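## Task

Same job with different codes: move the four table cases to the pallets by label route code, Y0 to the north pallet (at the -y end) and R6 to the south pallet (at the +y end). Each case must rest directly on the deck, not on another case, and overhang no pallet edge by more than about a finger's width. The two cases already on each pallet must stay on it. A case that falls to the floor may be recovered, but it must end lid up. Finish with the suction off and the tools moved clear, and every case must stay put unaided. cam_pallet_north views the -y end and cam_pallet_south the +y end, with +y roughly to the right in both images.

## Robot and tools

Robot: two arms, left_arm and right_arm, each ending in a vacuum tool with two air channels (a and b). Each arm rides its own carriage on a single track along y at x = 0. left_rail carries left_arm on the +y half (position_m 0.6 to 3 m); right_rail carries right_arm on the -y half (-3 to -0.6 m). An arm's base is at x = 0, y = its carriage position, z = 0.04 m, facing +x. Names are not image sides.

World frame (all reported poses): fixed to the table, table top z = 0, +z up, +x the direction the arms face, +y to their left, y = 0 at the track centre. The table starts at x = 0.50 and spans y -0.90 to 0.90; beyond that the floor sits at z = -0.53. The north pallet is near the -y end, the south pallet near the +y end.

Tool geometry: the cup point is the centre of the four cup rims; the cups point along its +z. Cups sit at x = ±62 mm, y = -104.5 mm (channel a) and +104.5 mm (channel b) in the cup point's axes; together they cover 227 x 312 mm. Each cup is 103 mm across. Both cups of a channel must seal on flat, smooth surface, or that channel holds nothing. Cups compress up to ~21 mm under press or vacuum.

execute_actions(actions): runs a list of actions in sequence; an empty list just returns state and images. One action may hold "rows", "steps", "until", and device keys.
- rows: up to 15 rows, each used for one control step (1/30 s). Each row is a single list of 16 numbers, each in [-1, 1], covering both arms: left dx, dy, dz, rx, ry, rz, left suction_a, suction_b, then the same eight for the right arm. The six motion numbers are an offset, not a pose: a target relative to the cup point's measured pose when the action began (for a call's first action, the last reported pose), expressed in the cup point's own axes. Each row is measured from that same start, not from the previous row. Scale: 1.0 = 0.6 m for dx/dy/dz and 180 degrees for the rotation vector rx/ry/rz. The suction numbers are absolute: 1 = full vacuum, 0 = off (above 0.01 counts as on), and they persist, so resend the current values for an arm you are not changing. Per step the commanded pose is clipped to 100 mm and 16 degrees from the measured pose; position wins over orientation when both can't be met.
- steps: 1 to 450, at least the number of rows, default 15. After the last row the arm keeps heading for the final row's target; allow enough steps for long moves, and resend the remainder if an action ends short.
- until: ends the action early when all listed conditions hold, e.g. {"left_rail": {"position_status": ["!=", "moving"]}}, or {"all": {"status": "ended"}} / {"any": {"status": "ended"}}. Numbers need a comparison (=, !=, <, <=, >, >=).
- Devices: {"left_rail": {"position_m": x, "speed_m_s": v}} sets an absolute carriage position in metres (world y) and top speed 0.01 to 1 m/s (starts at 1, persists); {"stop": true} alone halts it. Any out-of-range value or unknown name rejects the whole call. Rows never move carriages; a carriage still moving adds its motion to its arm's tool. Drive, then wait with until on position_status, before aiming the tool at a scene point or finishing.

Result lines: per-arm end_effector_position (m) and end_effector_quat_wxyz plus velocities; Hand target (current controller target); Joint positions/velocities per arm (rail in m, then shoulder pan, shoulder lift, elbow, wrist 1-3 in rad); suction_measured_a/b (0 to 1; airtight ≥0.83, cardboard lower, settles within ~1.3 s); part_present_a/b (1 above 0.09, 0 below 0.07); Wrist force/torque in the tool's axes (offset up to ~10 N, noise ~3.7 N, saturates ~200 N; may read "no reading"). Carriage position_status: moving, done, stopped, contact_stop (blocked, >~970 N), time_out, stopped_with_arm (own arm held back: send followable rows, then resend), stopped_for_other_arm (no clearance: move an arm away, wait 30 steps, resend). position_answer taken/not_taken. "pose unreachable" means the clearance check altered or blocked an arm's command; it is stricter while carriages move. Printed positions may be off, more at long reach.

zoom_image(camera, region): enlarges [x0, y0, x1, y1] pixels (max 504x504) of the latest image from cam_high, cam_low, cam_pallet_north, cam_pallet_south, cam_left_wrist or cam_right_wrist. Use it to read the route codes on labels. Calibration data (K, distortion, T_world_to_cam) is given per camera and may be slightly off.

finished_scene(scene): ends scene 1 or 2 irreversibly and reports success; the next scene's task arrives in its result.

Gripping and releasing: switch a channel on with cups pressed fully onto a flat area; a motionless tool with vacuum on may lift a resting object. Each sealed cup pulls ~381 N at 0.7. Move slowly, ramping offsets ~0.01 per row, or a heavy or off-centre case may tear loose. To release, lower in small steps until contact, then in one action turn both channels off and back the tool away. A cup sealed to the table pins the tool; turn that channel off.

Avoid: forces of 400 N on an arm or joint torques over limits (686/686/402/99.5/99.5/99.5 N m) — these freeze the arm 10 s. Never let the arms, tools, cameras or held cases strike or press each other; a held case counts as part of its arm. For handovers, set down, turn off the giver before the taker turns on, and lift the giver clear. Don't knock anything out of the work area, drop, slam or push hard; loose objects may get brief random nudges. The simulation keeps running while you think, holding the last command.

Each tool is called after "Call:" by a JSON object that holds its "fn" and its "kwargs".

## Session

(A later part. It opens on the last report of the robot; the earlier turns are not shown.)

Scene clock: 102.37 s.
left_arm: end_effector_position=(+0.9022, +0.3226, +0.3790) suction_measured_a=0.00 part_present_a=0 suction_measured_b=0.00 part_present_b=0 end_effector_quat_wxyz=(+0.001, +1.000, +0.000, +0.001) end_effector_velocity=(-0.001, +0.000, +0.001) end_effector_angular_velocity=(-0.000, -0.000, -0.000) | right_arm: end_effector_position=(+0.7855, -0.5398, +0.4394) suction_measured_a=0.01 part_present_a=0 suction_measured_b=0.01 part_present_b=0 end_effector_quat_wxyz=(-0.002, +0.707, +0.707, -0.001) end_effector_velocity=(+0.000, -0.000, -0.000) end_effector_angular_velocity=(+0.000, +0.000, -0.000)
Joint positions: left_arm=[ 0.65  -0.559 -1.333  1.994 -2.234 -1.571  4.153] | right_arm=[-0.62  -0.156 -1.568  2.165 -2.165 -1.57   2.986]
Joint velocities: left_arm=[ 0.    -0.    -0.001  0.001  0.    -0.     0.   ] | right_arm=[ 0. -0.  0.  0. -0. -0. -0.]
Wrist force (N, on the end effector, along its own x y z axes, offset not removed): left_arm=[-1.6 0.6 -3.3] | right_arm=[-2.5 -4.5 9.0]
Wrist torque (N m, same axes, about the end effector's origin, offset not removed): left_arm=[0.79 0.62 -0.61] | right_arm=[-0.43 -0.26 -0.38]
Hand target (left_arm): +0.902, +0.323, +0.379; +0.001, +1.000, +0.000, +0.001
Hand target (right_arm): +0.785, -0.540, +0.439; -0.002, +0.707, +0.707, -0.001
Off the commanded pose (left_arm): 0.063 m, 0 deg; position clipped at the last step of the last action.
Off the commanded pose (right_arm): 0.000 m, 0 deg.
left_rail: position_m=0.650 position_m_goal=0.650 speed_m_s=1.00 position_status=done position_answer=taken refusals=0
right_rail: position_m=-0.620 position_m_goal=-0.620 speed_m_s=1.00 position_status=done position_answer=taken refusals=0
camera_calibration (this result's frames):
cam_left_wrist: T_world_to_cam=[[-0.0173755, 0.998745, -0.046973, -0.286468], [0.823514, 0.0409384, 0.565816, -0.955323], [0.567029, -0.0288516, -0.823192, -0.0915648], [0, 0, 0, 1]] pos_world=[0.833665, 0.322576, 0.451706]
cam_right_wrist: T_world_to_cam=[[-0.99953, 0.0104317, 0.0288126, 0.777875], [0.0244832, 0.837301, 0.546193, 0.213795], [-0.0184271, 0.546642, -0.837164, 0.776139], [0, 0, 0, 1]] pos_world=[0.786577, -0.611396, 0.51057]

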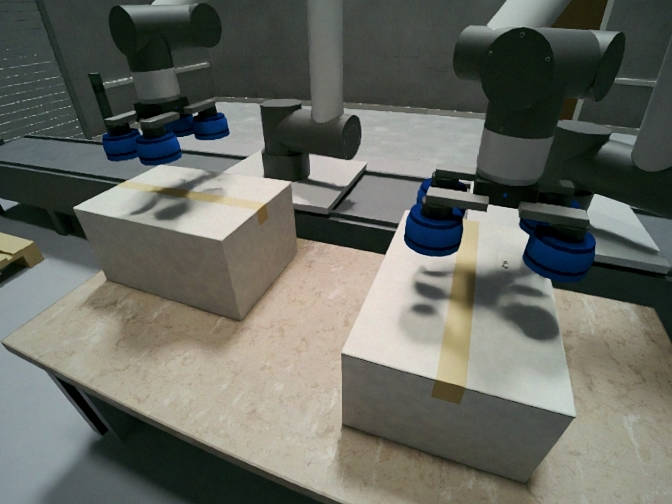

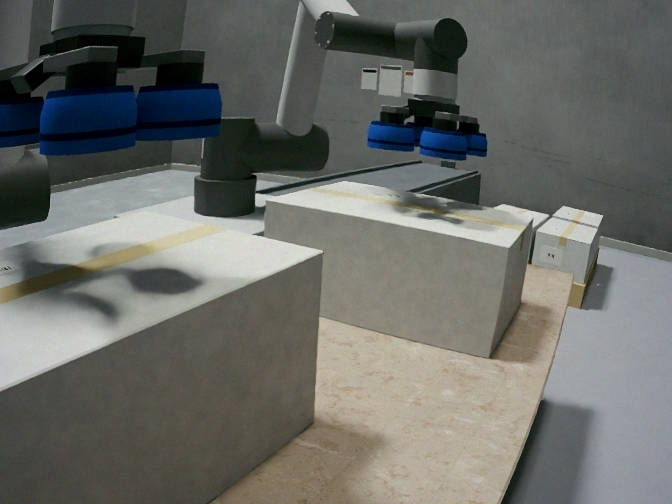

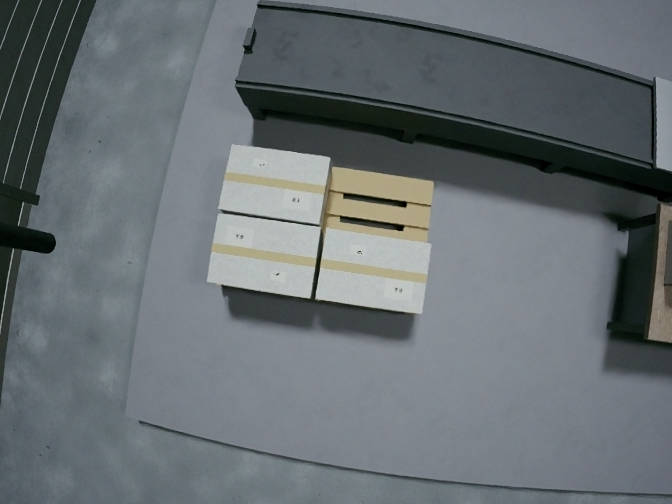

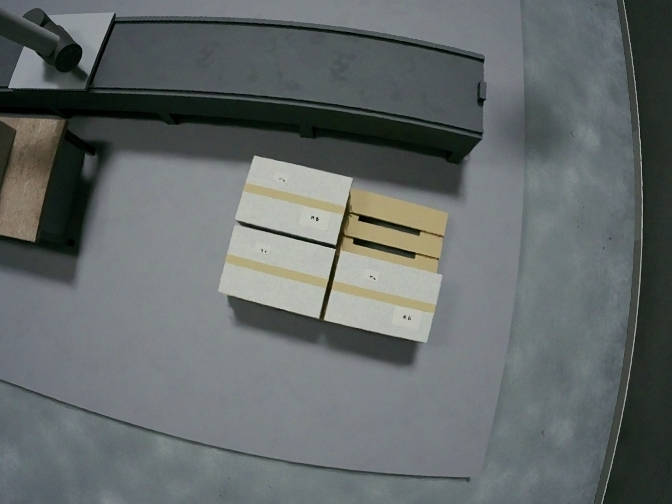

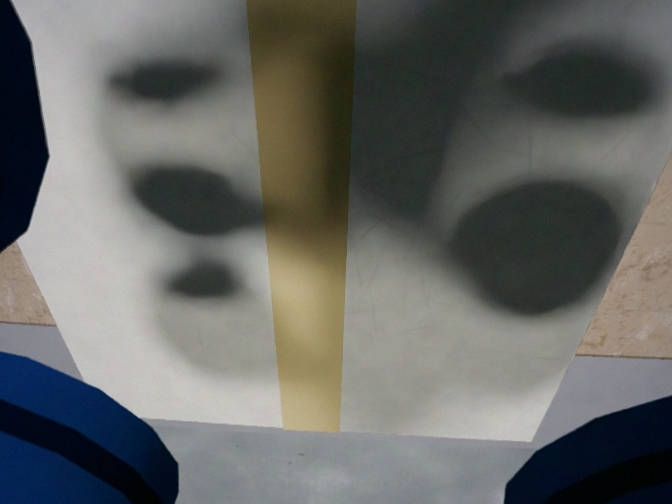

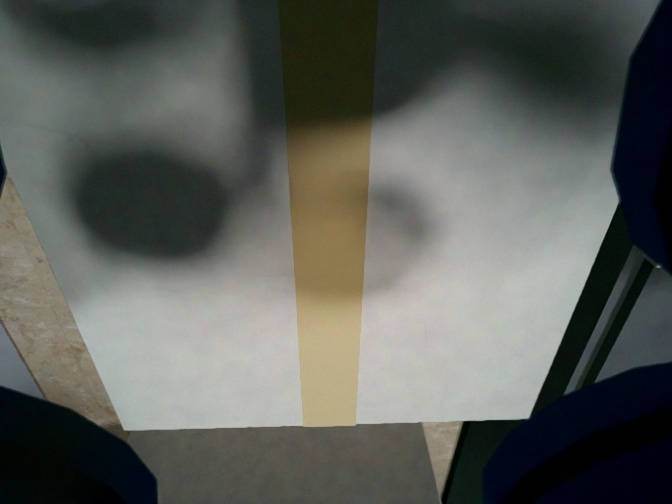

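Call:
{"fn": "zoom_image", "kwargs": {"camera": "cam_left_wrist", "region": [250, 220, 370, 290]}}

Call:
{"fn": "zoom_image", "kwargs": {"camera": "cam_left_wrist", "region": [250, 390, 560, 460]}}

Region (250, 220, 370, 290) of cam_left_wrist's 672x504 image, scaled by 4.200, with more detail than that image has; it fills the top 294 rows of this view, and the rest is white.

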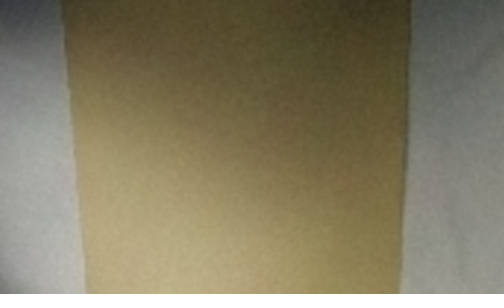

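Region (250, 390, 560, 460) of cam_left_wrist's 672x504 image, scaled by 1.626, with more detail than that image has; it fills the top 114 rows of this view, and the rest is white.

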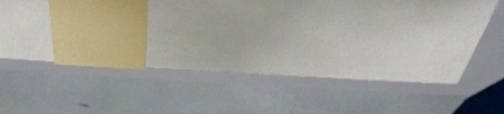

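Call:
{"fn": "execute_actions", "kwargs": {"actions": [{"rows":[[-0.002,0.002,0.008,0,0,0,0,0,0,0,0.01,0,0,0,0,0],[-0.005,0.005,0.018,0,0,0,0,0,0,0,0.022,0,0,0,0,0],[-0.009,0.009,0.032,0,0,0,0,0,0,0,0.038,0,0,0,0,0],[-0.014,0.014,0.048,0,0,0,0,0,0,0,0.056,0,0,0,0,0],[-0.02,0.019,0.065,0,0,0,0,0,0,0,0.076,0,0,0,0,0],[-0.026,0.025,0.083,0,0,0,0,0,0,0,0.098,0,0,0,0,0],[-0.031,0.03,0.101,0,0,0,0,0,0,0,0.12,0,0,0,0,0],[-0.035,0.034,0.119,0,0,0,0,0,0,0,0.142,0,0,0,0,0],[-0.038,0.037,0.136,0,0,0,0,0,0,0,0.162,0,0,0,0,0],[-0.04,0.039,0.151,0,0,0,0,0,0,0,0.18,0,0,0,0,0],[-0.04,0.039,0.164,0,0,0,0,0,0,0,0.196,0,0,0,0,0],[-0.04,0.039,0.176,0,0,0,0,0,0,0,0.21,0,0,0,0,0],[-0.04,0.039,0.185,0,0,0,0,0,0,0,0.221,0,0,0,0,0],[-0.04,0.039,0.191,0,0,0,0,0,0,0,0.228,0,0,0,0,0],[-0.04,0.039,0.195,0,0,0,0,0,0,0,0.232,0,0,0,0,0]],"steps":24},{"rows":[[0,0,0.005,0,0,0,0,0,0,0,0.005,0,0,0,0,0],[0,0,0.01,0,0,0,0,0,0,0,0.01,0,0,0,0,0],[0,0,0.015,0,0,0,0,0,0,0,0.015,0,0,0,0,0],[0,0,0.02,0,0,0,1,1,0,0,0.02,0,0,0,1,1],[0,0,0.025,0,0,0,1,1,0,0,0.025,0,0,0,1,1],[0,0,0.03,0,0,0,1,1,0,0,0.03,0,0,0,1,1],[0,0,0.035,0,0,0,1,1,0,0,0.035,0,0,0,1,1],[0,0,0.04,0,0,0,1,1,0,0,0.04,0,0,0,1,1],[0,0,0.044,0,0,0,1,1,0,0,0.045,0,0,0,1,1],[0,0,0.048,0,0,0,1,1,0,0,0.05,0,0,0,1,1]],"steps":12}]}}

Scene clock: 110.57 s.
left_arm: end_effector_position=(+0.8784, +0.2992, +0.2433) suction_measured_a=0.14 part_present_a=1 suction_measured_b=0.09 part_present_b=0 end_effector_quat_wxyz=(+0.001, +1.000, +0.000, +0.001) end_effector_velocity=(-0.008, +0.005, -0.069) end_effector_angular_velocity=(+0.014, +0.020, -0.000) | right_arm: end_effector_position=(+0.7842, -0.5396, +0.2819) suction_measured_a=0.01 part_present_a=0 suction_measured_b=0.06 part_present_b=0 end_effector_quat_wxyz=(-0.002, +0.707, +0.707, -0.001) end_effector_velocity=(-0.003, +0.000, -0.067) end_effector_angular_velocity=(+0.001, +0.009, -0.000)
Joint positions: left_arm=[ 0.65  -0.594 -1.224  2.091 -2.44  -1.571  4.118] | right_arm=[-0.62  -0.156 -1.414  2.284 -2.436 -1.57   2.986]
Joint velocities: left_arm=[ 0.    -0.     0.065  0.034 -0.074  0.     0.   ] | right_arm=[ 0.    -0.     0.076  0.041 -0.109 -0.     0.   ]
Wrist force (N, on the end effector, along its own x y z axes, offset not removed): left_arm=[7.1 3.4 10.0] | right_arm=[-3.2 -5.4 16.3]
Wrist torque (N m, same axes, about the end effector's origin, offset not removed): left_arm=[-0.91 -0.49 -0.52] | right_arm=[0.09 -0.12 -0.13]
Hand target (left_arm): +0.879, +0.299, +0.236; +0.001, +1.000, +0.000, +0.001
Hand target (right_arm): +0.784, -0.540, +0.274; -0.002, +0.707, +0.707, -0.001
Off the commanded pose (left_arm): 0.007 m, 0 deg.
Off the commanded pose (right_arm): 0.008 m, 0 deg.
left_rail: position_m=0.650 position_m_goal=0.650 speed_m_s=1.00 position_status=done position_answer=taken refusals=0
right_rail: position_m=-0.620 position_m_goal=-0.620 speed_m_s=1.00 position_status=done position_answer=taken refusals=0
camera_calibration (this result's frames):
cam_left_wrist: T_world_to_cam=[[-0.0173972, 0.998761, -0.0466177, -0.270012], [0.823962, 0.0407324, 0.565179, -0.858166], [0.566377, -0.0285787, -0.82365, -0.189783], [0, 0, 0, 1]] pos_world=[0.809888, 0.299209, 0.316114]
cam_right_wrist: T_world_to_cam=[[-0.99949, 0.0104847, 0.0301611, 0.780778], [0.0252686, 0.837184, 0.546337, 0.299003], [-0.0195222, 0.546821, -0.837022, 0.645106], [0, 0, 0, 1]] pos_world=[0.785418, -0.611264, 0.353063]

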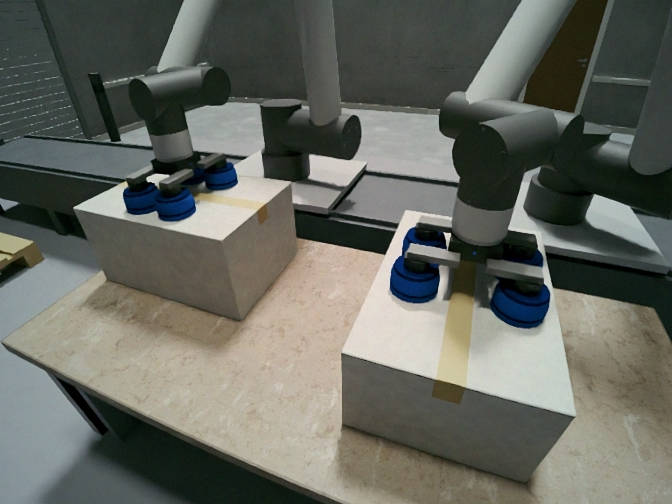

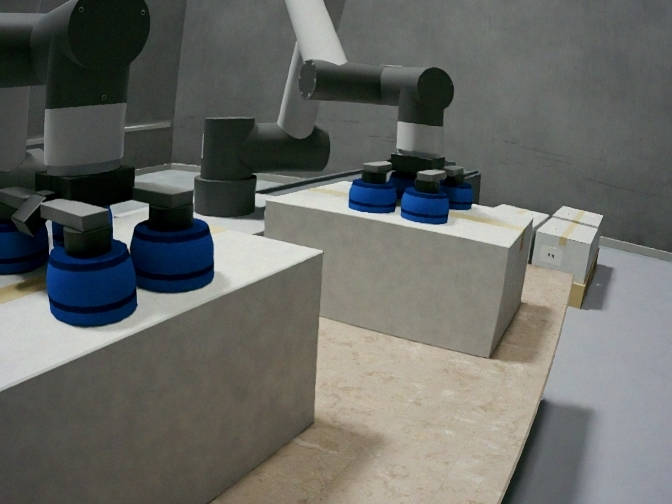

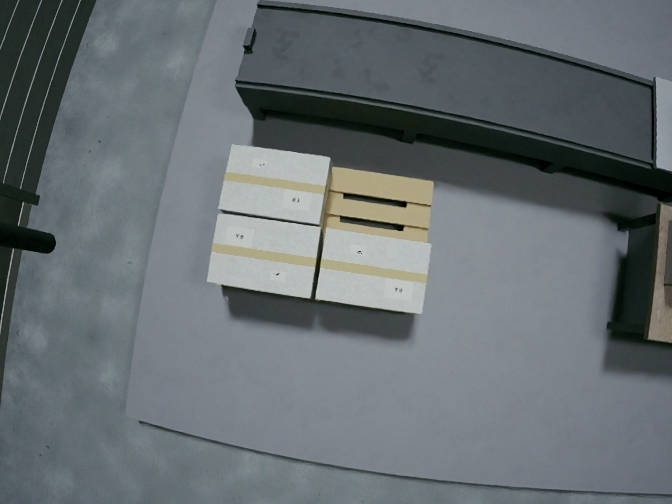

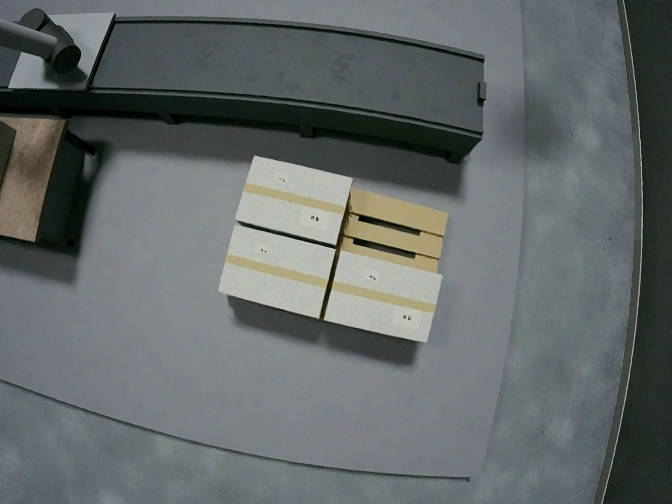

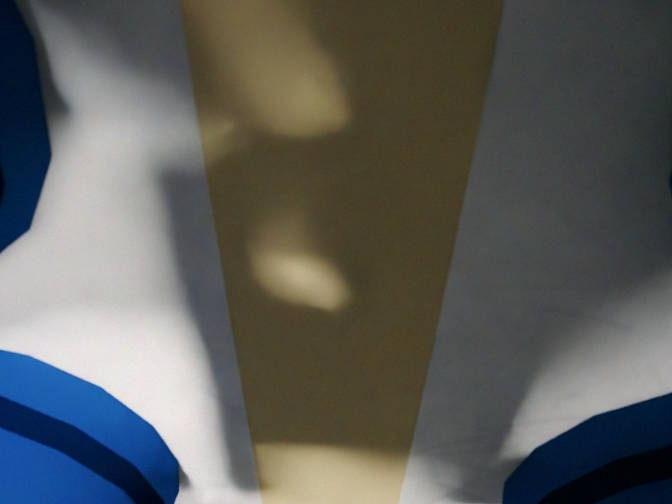

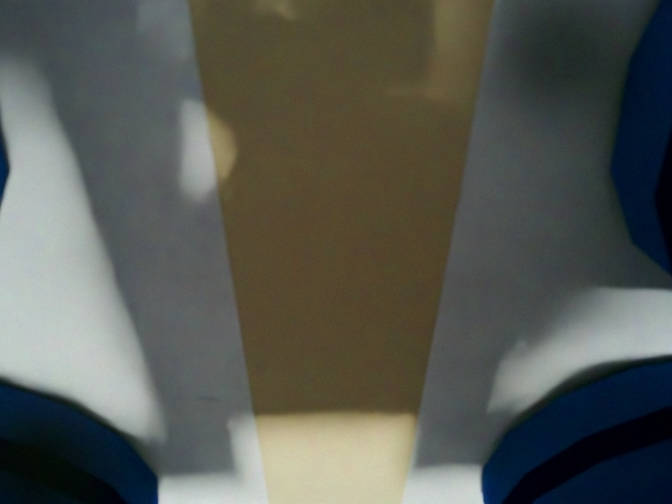

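Call:
{"fn": "execute_actions", "kwargs": {"actions": []}}

Scene clock: 114.93 s.
left_arm: end_effector_position=(+0.8785, +0.2994, +0.2360) suction_measured_a=0.99 part_present_a=1 suction_measured_b=0.99 part_present_b=1 end_effector_quat_wxyz=(+0.001, +1.000, +0.000, +0.001) end_effector_velocity=(+0.000, +0.000, -0.000) end_effector_angular_velocity=(-0.000, +0.000, +0.000) | right_arm: end_effector_position=(+0.7843, -0.5397, +0.2738) suction_measured_a=0.95 part_present_a=1 suction_measured_b=0.95 part_present_b=1 end_effector_quat_wxyz=(-0.002, +0.707, +0.707, -0.001) end_effector_velocity=(+0.000, -0.000, +0.000) end_effector_angular_velocity=(-0.000, -0.000, +0.000)
Joint positions: left_arm=[ 0.65  -0.594 -1.216  2.095 -2.451 -1.571  4.118] | right_arm=[-0.62  -0.156 -1.405  2.289 -2.451 -1.57   2.986]
Joint velocities: left_arm=[ 0.  0.  0. -0.  0. -0. -0.] | right_arm=[ 0. -0. -0. -0. -0. -0. -0.]
Wrist force (N, on the end effector, along its own x y z axes, offset not removed): left_arm=[0.4 1.0 -14.7] | right_arm=[-0.7 -9.2 53.4]
Wrist torque (N m, same axes, about the end effector's origin, offset not removed): left_arm=[1.34 6.19 -0.48] | right_arm=[-2.87 6.51 -0.29]
Hand target (left_arm): +0.879, +0.299, +0.236; +0.001, +1.000, +0.000, +0.001
Hand target (right_arm): +0.784, -0.540, +0.274; -0.002, +0.707, +0.707, -0.001
Off the commanded pose (left_arm): 0.000 m, 0 deg.
Off the commanded pose (right_arm): 0.000 m, 0 deg.
left_rail: position_m=0.650 position_m_goal=0.650 speed_m_s=1.00 position_status=done position_answer=taken refusals=0
right_rail: position_m=-0.620 position_m_goal=-0.620 speed_m_s=1.00 position_status=done position_answer=taken refusals=0
camera_calibration (this result's frames):
cam_left_wrist: T_world_to_cam=[[-0.0173751, 0.998756, -0.0467449, -0.270505], [0.823861, 0.0407913, 0.565323, -0.854097], [0.566526, -0.0286887, -0.823544, -0.196008], [0, 0, 0, 1]] pos_world=[0.810001, 0.299385, 0.308775]
cam_right_wrist: T_world_to_cam=[[-0.999493, 0.010457, 0.0300889, 0.781035], [0.0252057, 0.837192, 0.546328, 0.303605], [-0.0194772, 0.54681, -0.83703, 0.638335], [0, 0, 0, 1]] pos_world=[0.785419, -0.611391, 0.344937]

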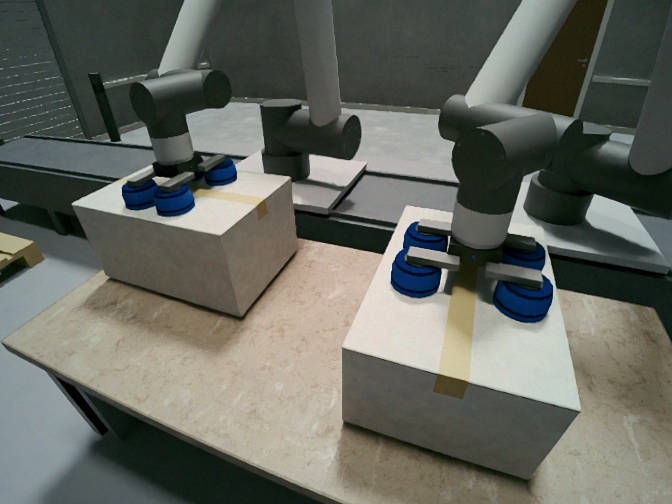

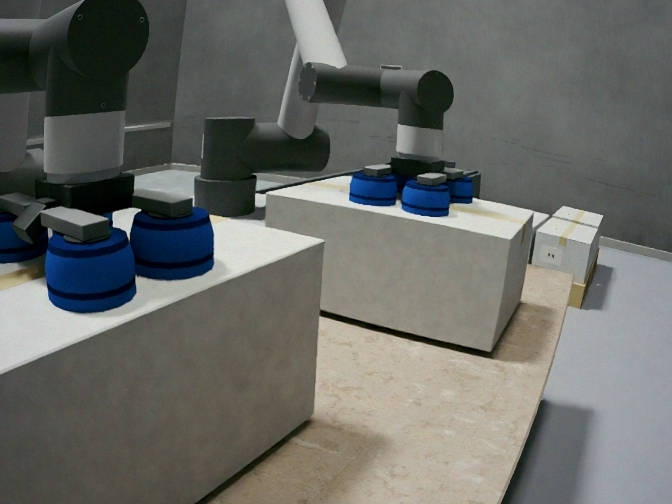

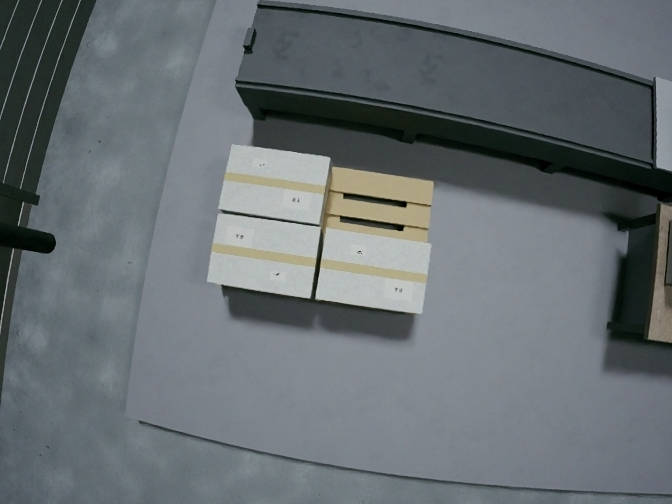

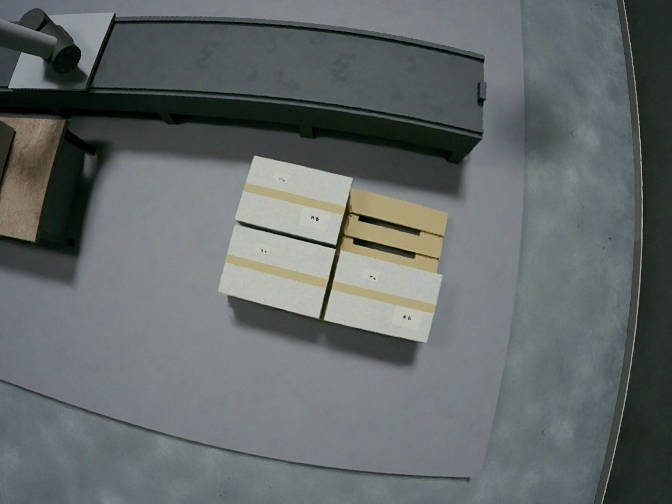

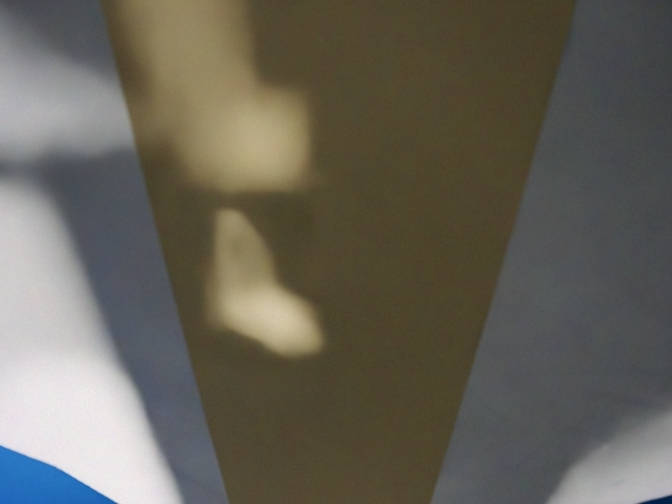

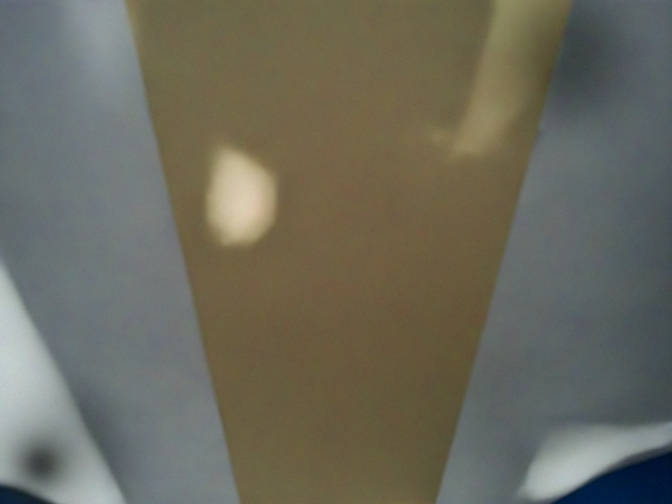

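Call:
{"fn": "execute_actions", "kwargs": {"actions": []}}

Scene clock: 117.40 s.
left_arm: end_effector_position=(+0.8785, +0.2994, +0.2360) suction_measured_a=0.99 part_present_a=1 suction_measured_b=0.99 part_present_b=1 end_effector_quat_wxyz=(+0.001, +1.000, +0.000, +0.001) end_effector_velocity=(-0.000, +0.000, +0.000) end_effector_angular_velocity=(+0.000, -0.000, +0.000) | right_arm: end_effector_position=(+0.7843, -0.5397, +0.2738) suction_measured_a=0.95 part_present_a=1 suction_measured_b=0.95 part_present_b=1 end_effector_quat_wxyz=(-0.002, +0.707, +0.707, -0.001) end_effector_velocity=(+0.000, -0.000, -0.000) end_effector_angular_velocity=(-0.000, +0.000, -0.000)
Joint positions: left_arm=[ 0.65  -0.594 -1.216  2.095 -2.451 -1.571  4.118] | right_arm=[-0.62  -0.156 -1.405  2.289 -2.451 -1.57   2.986]
Joint velocities: left_arm=[ 0. -0. -0.  0.  0.  0. -0.] | right_arm=[ 0. -0.  0. -0. -0. -0. -0.]
Wrist force (N, on the end effector, along its own x y z axes, offset not removed): left_arm=[1.1 -6.2 -9.8] | right_arm=[1.9 -9.2 53.7]
Wrist torque (N m, same axes, about the end effector's origin, offset not removed): left_arm=[0.44 6.23 -0.53] | right_arm=[-2.87 6.14 -0.36]
Hand target (left_arm): +0.879, +0.299, +0.236; +0.001, +1.000, +0.000, +0.001
Hand target (right_arm): +0.784, -0.540, +0.274; -0.002, +0.707, +0.707, -0.001
Off the commanded pose (left_arm): 0.000 m, 0 deg.
Off the commanded pose (right_arm): 0.000 m, 0 deg.
left_rail: position_m=0.650 position_m_goal=0.650 speed_m_s=1.00 position_status=done position_answer=taken refusals=0
right_rail: position_m=-0.620 position_m_goal=-0.620 speed_m_s=1.00 position_status=done position_answer=taken refusals=0
camera_calibration (this result's frames):
cam_left_wrist: T_world_to_cam=[[-0.0173767, 0.998756, -0.0467449, -0.270505], [0.82386, 0.0407927, 0.565323, -0.854098], [0.566526, -0.0286879, -0.823544, -0.196009], [0, 0, 0, 1]] pos_world=[0.810001, 0.299387, 0.308775]
cam_right_wrist: T_world_to_cam=[[-0.999493, 0.010457, 0.0300883, 0.781036], [0.0252054, 0.837192, 0.546329, 0.303605], [-0.0194768, 0.54681, -0.83703, 0.638335], [0, 0, 0, 1]] pos_world=[0.785419, -0.611391, 0.344938]

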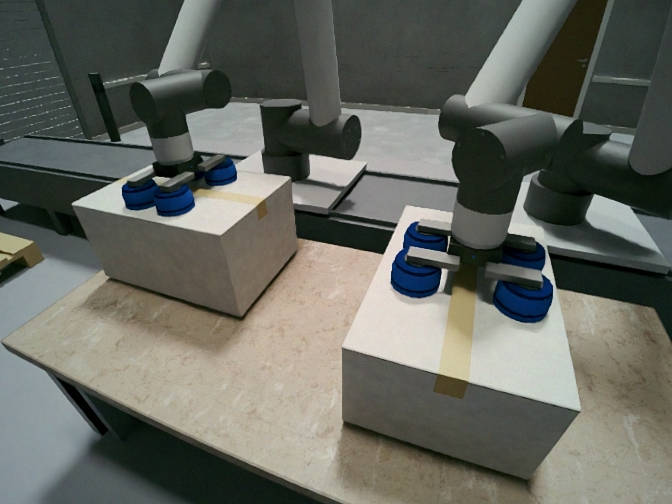

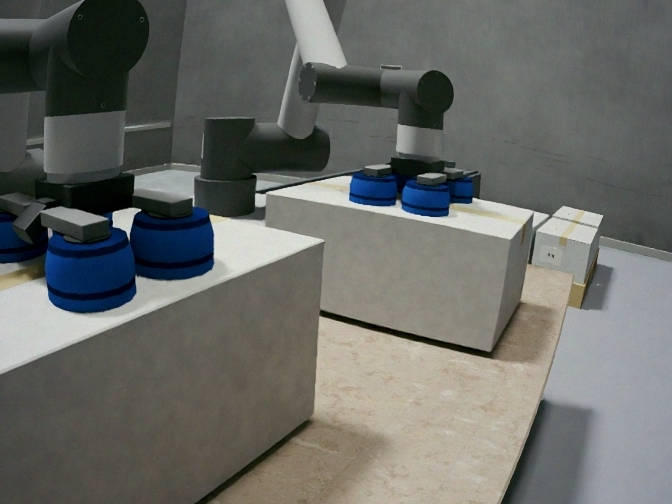

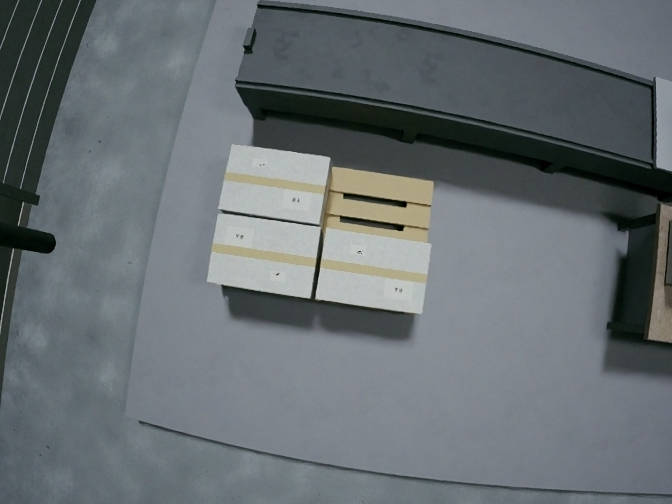

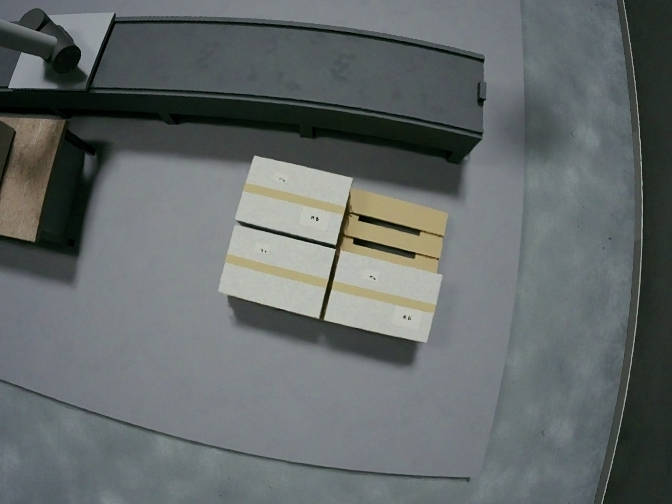

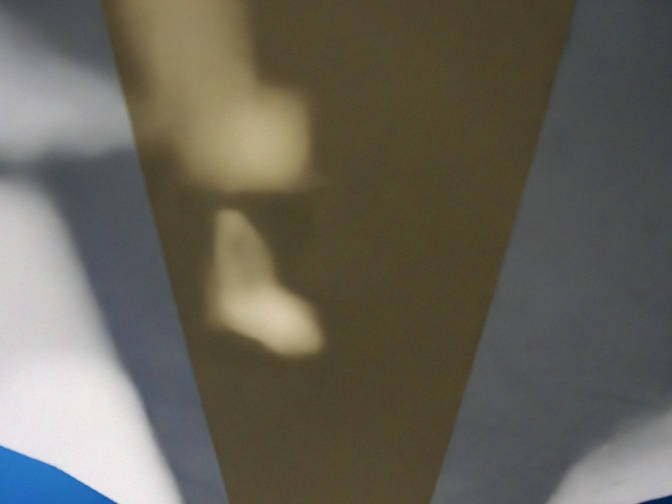

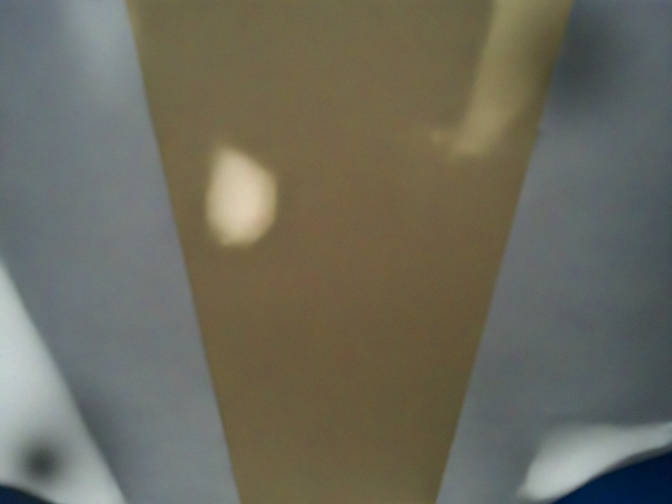

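Call:
{"fn": "execute_actions", "kwargs": {"actions": [{"rows":[[0,0,-0.004,0,0,0,1,1,0,0,-0.004,0,0,0,1,1],[0,0,-0.01,0,0,0,1,1,0,0,-0.01,0,0,0,1,1],[0,0,-0.018,0,0,0,1,1,0,0,-0.018,0,0,0,1,1],[0,0,-0.028,0,0,0,1,1,0,0,-0.028,0,0,0,1,1],[0,0,-0.039,0,0,0,1,1,0,0,-0.039,0,0,0,1,1],[0,0,-0.05,0,0,0,1,1,0,0,-0.05,0,0,0,1,1],[0,0,-0.06,0,0,0,1,1,0,0,-0.06,0,0,0,1,1]],"steps":7},{"left_rail":{"position_m":3.0},"right_rail":{"position_m":-2.61},"rows":[[0,-0.007,-0.03,0,0,-0.005,1,1,0,-0.001,-0.03,0,0,-0.001,1,1],[-0.001,-0.02,-0.04,0,0,-0.014,1,1,0,-0.002,-0.04,0,0,-0.002,1,1],[-0.001,-0.04,-0.045,0,0,-0.028,1,1,0,-0.003,-0.045,0,0,-0.003,1,1],[-0.002,-0.066,-0.05,0,0,-0.047,1,1,0,-0.004,-0.05,0,0,-0.004,1,1],[-0.003,-0.1,-0.05,0,0,-0.071,1,1,0,-0.005,-0.05,0,0,-0.005,1,1],[-0.004,-0.14,-0.05,0,0,-0.099,1,1,0,-0.006,-0.05,0,0,-0.006,1,1],[-0.006,-0.186,-0.05,0,0,-0.132,1,1,0,-0.007,-0.05,0,0,-0.007,1,1],[-0.008,-0.239,-0.05,0,0,-0.17,1,1,0,-0.008,-0.05,0,0,-0.008,1,1],[-0.009,-0.299,-0.05,0,0,-0.213,1,1,0,-0.009,-0.05,0,0,-0.009,1,1],[-0.012,-0.365,-0.05,0,0,-0.26,1,1,0,-0.009,-0.05,0,0,-0.01,1,1],[-0.014,-0.432,-0.05,0,0,-0.307,1,1,0,-0.009,-0.05,0,0,-0.01,1,1],[-0.016,-0.498,-0.05,0,0,-0.355,1,1,0,-0.009,-0.05,0,0,-0.01,1,1],[-0.018,-0.564,-0.05,0,0,-0.402,1,1,0,-0.009,-0.05,0,0,-0.01,1,1],[-0.02,-0.618,-0.05,0,0,-0.44,1,1,0,-0.009,-0.05,0,0,-0.01,1,1],[-0.021,-0.664,-0.05,0,0,-0.473,1,1,0,-0.009,-0.05,0,0,-0.01,1,1]],"steps":40}]}}

Scene clock: 125.50 s.
left_arm: end_effector_position=(+0.8654, +1.7455, +0.2773) suction_measured_a=0.99 part_present_a=1 suction_measured_b=0.99 part_present_b=1 end_effector_quat_wxyz=(+0.002, +0.751, +0.661, -0.001) end_effector_velocity=(+0.002, +1.013, -0.000) end_effector_angular_velocity=(+0.020, -0.002, +0.330) | right_arm: end_effector_position=(+0.7791, -1.5892, +0.3164) suction_measured_a=0.95 part_present_a=1 suction_measured_b=0.95 part_present_b=1 end_effector_quat_wxyz=(-0.002, +0.696, +0.718, -0.001) end_effector_velocity=(-0.000, -1.000, -0.000) end_effector_angular_velocity=(+0.000, +0.000, +0.000)
Joint positions: left_arm=[ 1.699 -0.179 -1.332  2.184 -2.425 -1.576  3.089] | right_arm=[-1.669 -0.157 -1.459  2.269 -2.376 -1.57   2.953]
Joint velocities: left_arm=[ 1.     0.009  0.001 -0.002  0.     0.021 -0.321] | right_arm=[-1. -0. -0.  0.  0.  0. -0.]
Wrist force (N, on the end effector, along its own x y z axes, offset not removed): left_arm=[-0.5 4.3 -14.2] | right_arm=[-1.2 -1.9 50.1]
Wrist torque (N m, same axes, about the end effector's origin, offset not removed): left_arm=[1.40 6.70 -1.86] | right_arm=[-1.68 6.61 -0.17]
Hand target (left_arm): +0.866, +1.798, +0.277; +0.001, +0.737, +0.676, -0.000
Hand target (right_arm): +0.779, -1.640, +0.316; -0.002, +0.696, +0.718, -0.001
Off the commanded pose (left_arm): 0.002 m, 2 deg.
Off the commanded pose (right_arm): 0.000 m, 0 deg.
left_rail: position_m=1.699 position_m_goal=3.000 speed_m_s=1.00 position_status=moving position_answer=taken refusals=0
right_rail: position_m=-1.669 position_m_goal=-2.610 speed_m_s=1.00 position_status=moving position_answer=taken refusals=0
camera_calibration (this result's frames):
cam_left_wrist: T_world_to_cam=[[-0.992922, 0.109179, -0.046749, 0.683871], [0.0644706, 0.82606, 0.559883, -1.63765], [0.0997447, 0.552906, -0.827252, -0.723217], [0, 0, 0, 1]] pos_world=[0.856748, 1.678, 0.350576]
cam_right_wrist: T_world_to_cam=[[-0.999343, -0.0208519, 0.0296594, 0.735816], [-0.00126006, 0.837541, 0.546373, 1.18021], [-0.0362338, 0.545977, -0.837016, 1.25951], [0, 0, 0, 1]] pos_world=[0.782456, -1.66079, 0.38757]

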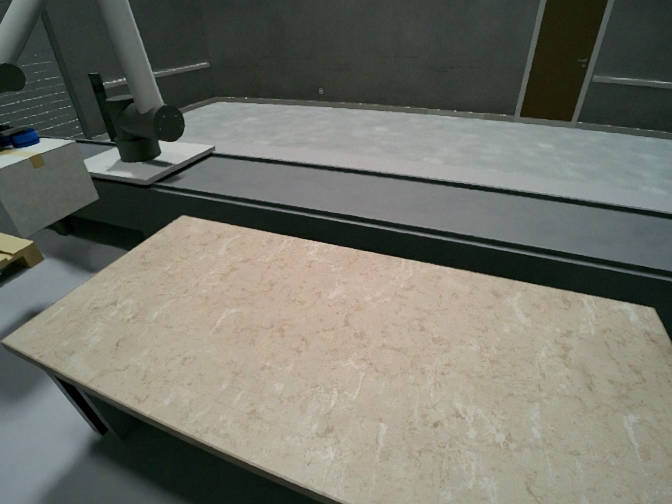

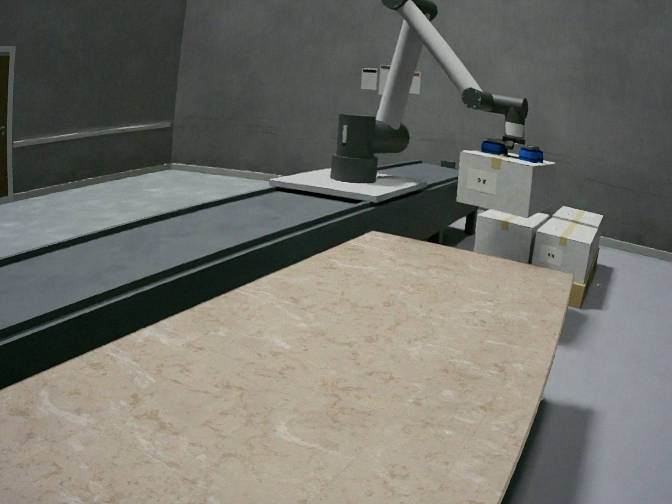

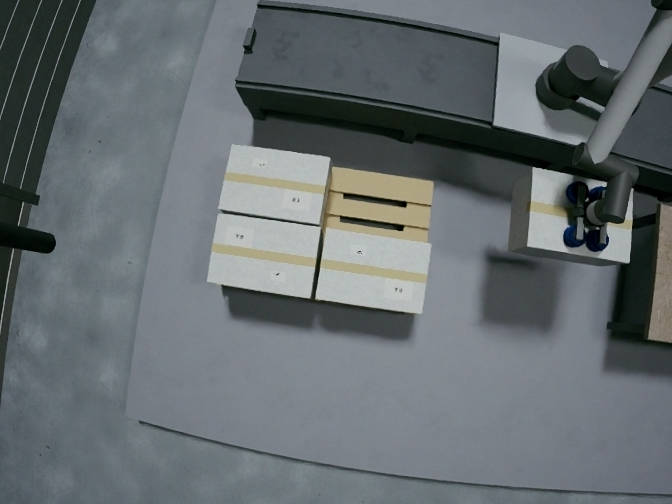

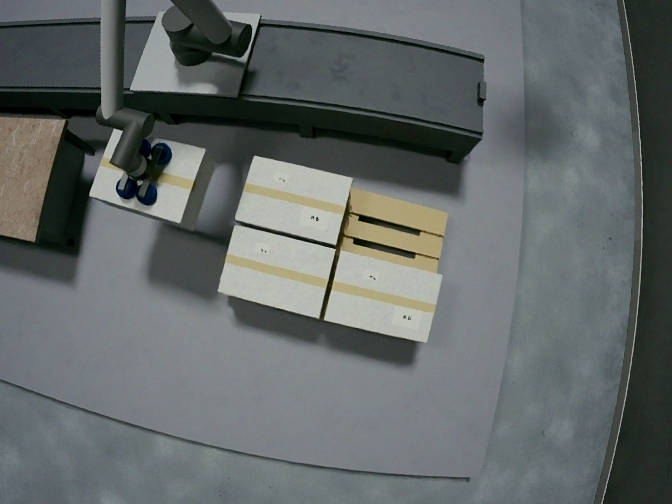

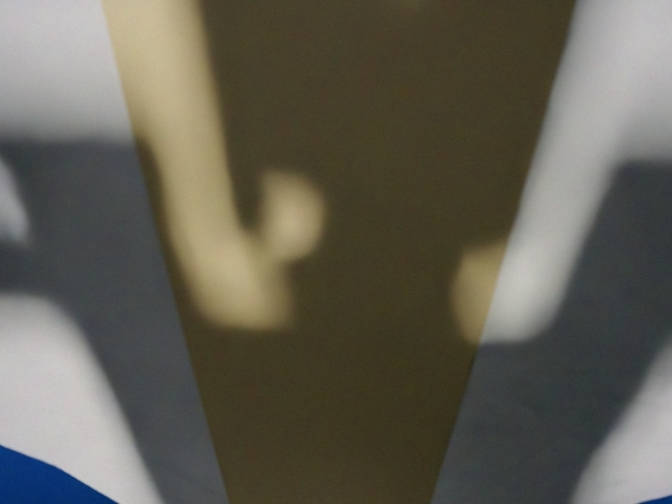

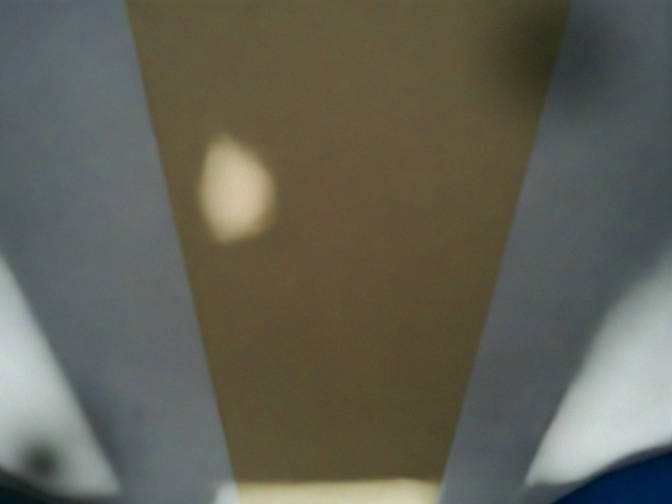

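Call:
{"fn": "zoom_image", "kwargs": {"camera": "cam_low", "region": [440, 130, 620, 300]}}

Call:
{"fn": "execute_actions", "kwargs": {"actions": []}}

Region (440, 130, 620, 300) of cam_low's 672x504 image, scaled by 2.800, with more detail than that image has.

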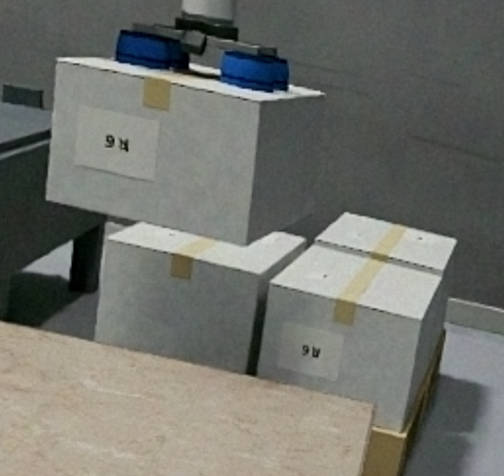

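Scene clock: 126.17 s.
left_arm: end_effector_position=(+0.8657, +2.4138, +0.2773) suction_measured_a=0.99 part_present_a=1 suction_measured_b=0.99 part_present_b=1 end_effector_quat_wxyz=(+0.001, +0.737, +0.676, -0.000) end_effector_velocity=(+0.000, +1.000, -0.000) end_effector_angular_velocity=(+0.000, -0.000, +0.001) | right_arm: end_effector_position=(+0.7791, -2.2558, +0.3164) suction_measured_a=0.95 part_present_a=1 suction_measured_b=0.95 part_present_b=1 end_effector_quat_wxyz=(-0.002, +0.696, +0.718, -0.001) end_effector_velocity=(-0.000, -0.998, +0.000) end_effector_angular_velocity=(+0.000, -0.000, +0.000)
Joint positions: left_arm=[ 2.366 -0.178 -1.332  2.184 -2.425 -1.573  3.049] | right_arm=[-2.336 -0.157 -1.459  2.269 -2.376 -1.57   2.953]
Joint velocities: left_arm=[ 1.     0.     0.    -0.     0.     0.    -0.001] | right_arm=[-0.998 -0.    -0.    -0.     0.    -0.    -0.   ]
Wrist force (N, on the end effector, along its own x y z axes, offset not removed): left_arm=[-1.1 -1.6 -11.4] | right_arm=[1.7 -4.7 49.3]
Wrist torque (N m, same axes, about the end effector's origin, offset not removed): left_arm=[1.02 6.29 -0.50] | right_arm=[-2.05 6.21 -0.40]
Hand target (left_arm): +0.866, +2.464, +0.277; +0.001, +0.737, +0.676, -0.000
Hand target (right_arm): +0.779, -2.306, +0.316; -0.002, +0.696, +0.718, -0.001
Off the commanded pose (left_arm): 0.001 m, 0 deg.
Off the commanded pose (right_arm): 0.000 m, 0 deg.
left_rail: position_m=2.366 position_m_goal=3.000 speed_m_s=1.00 position_status=moving position_answer=taken refusals=0
right_rail: position_m=-2.336 position_m_goal=-2.610 speed_m_s=1.00 position_status=moving position_answer=taken refusals=0
camera_calibration (this result's frames):
cam_left_wrist: T_world_to_cam=[[-0.996555, 0.0683999, -0.0469037, 0.712802], [0.0302651, 0.826456, 0.562187, -2.16171], [0.0772174, 0.55883, -0.825679, -1.08801], [0, 0, 0, 1]] pos_world=[0.859784, 2.34581, 0.350371]
cam_right_wrist: T_world_to_cam=[[-0.999341, -0.0209358, 0.0296618, 0.721709], [-0.00132806, 0.837526, 0.546395, 1.73851], [-0.0362817, 0.545996, -0.837002, 1.62352], [0, 0, 0, 1]] pos_world=[0.782446, -2.32737, 0.387565]

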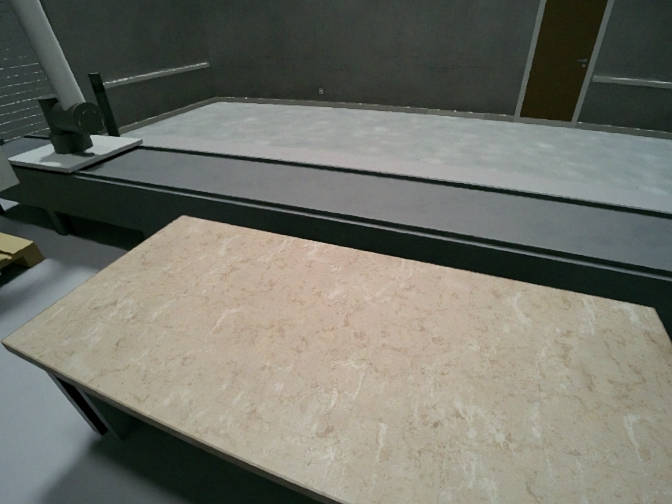

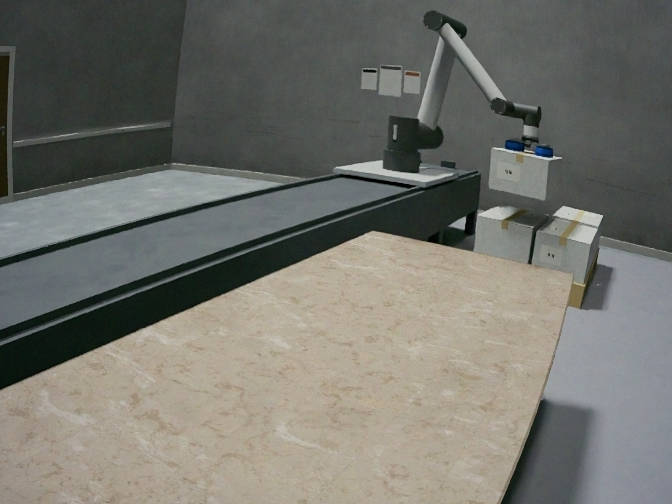

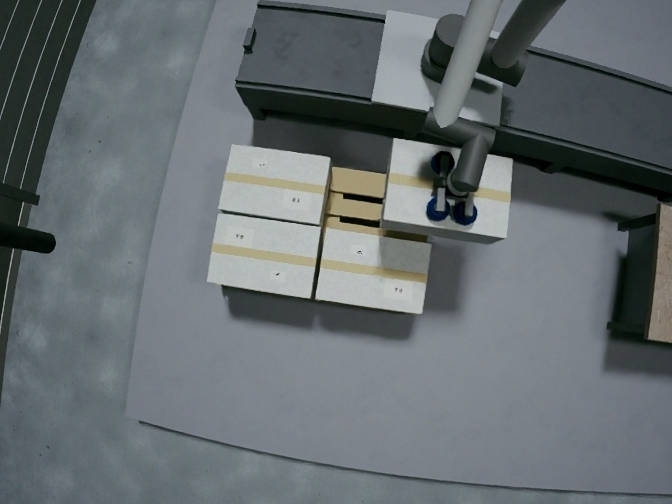

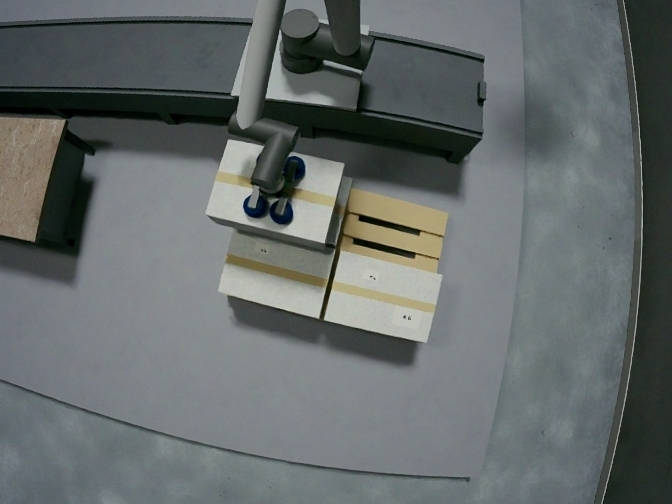

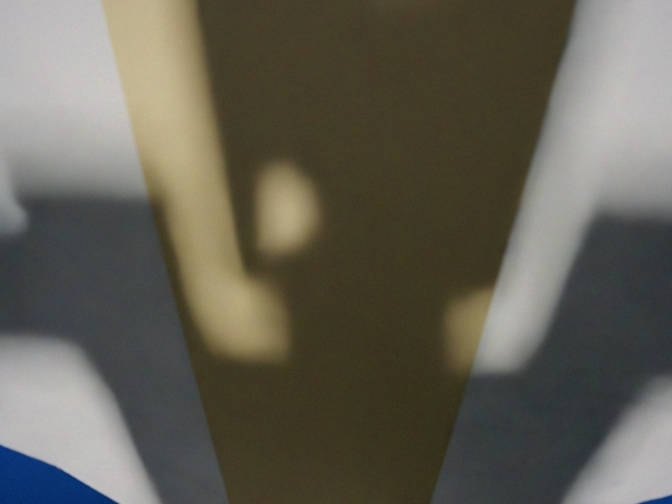

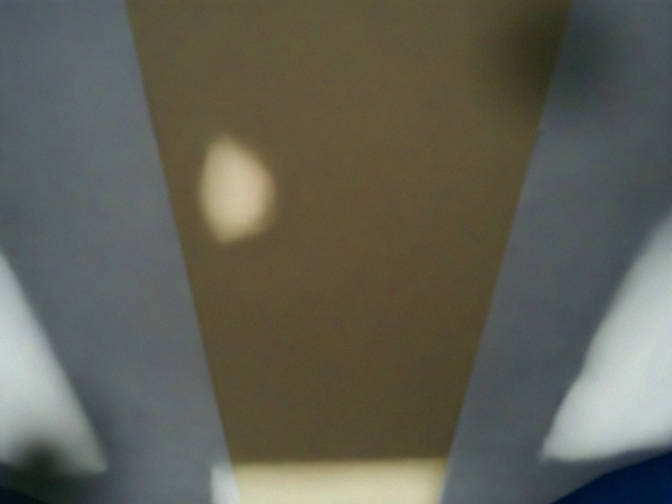

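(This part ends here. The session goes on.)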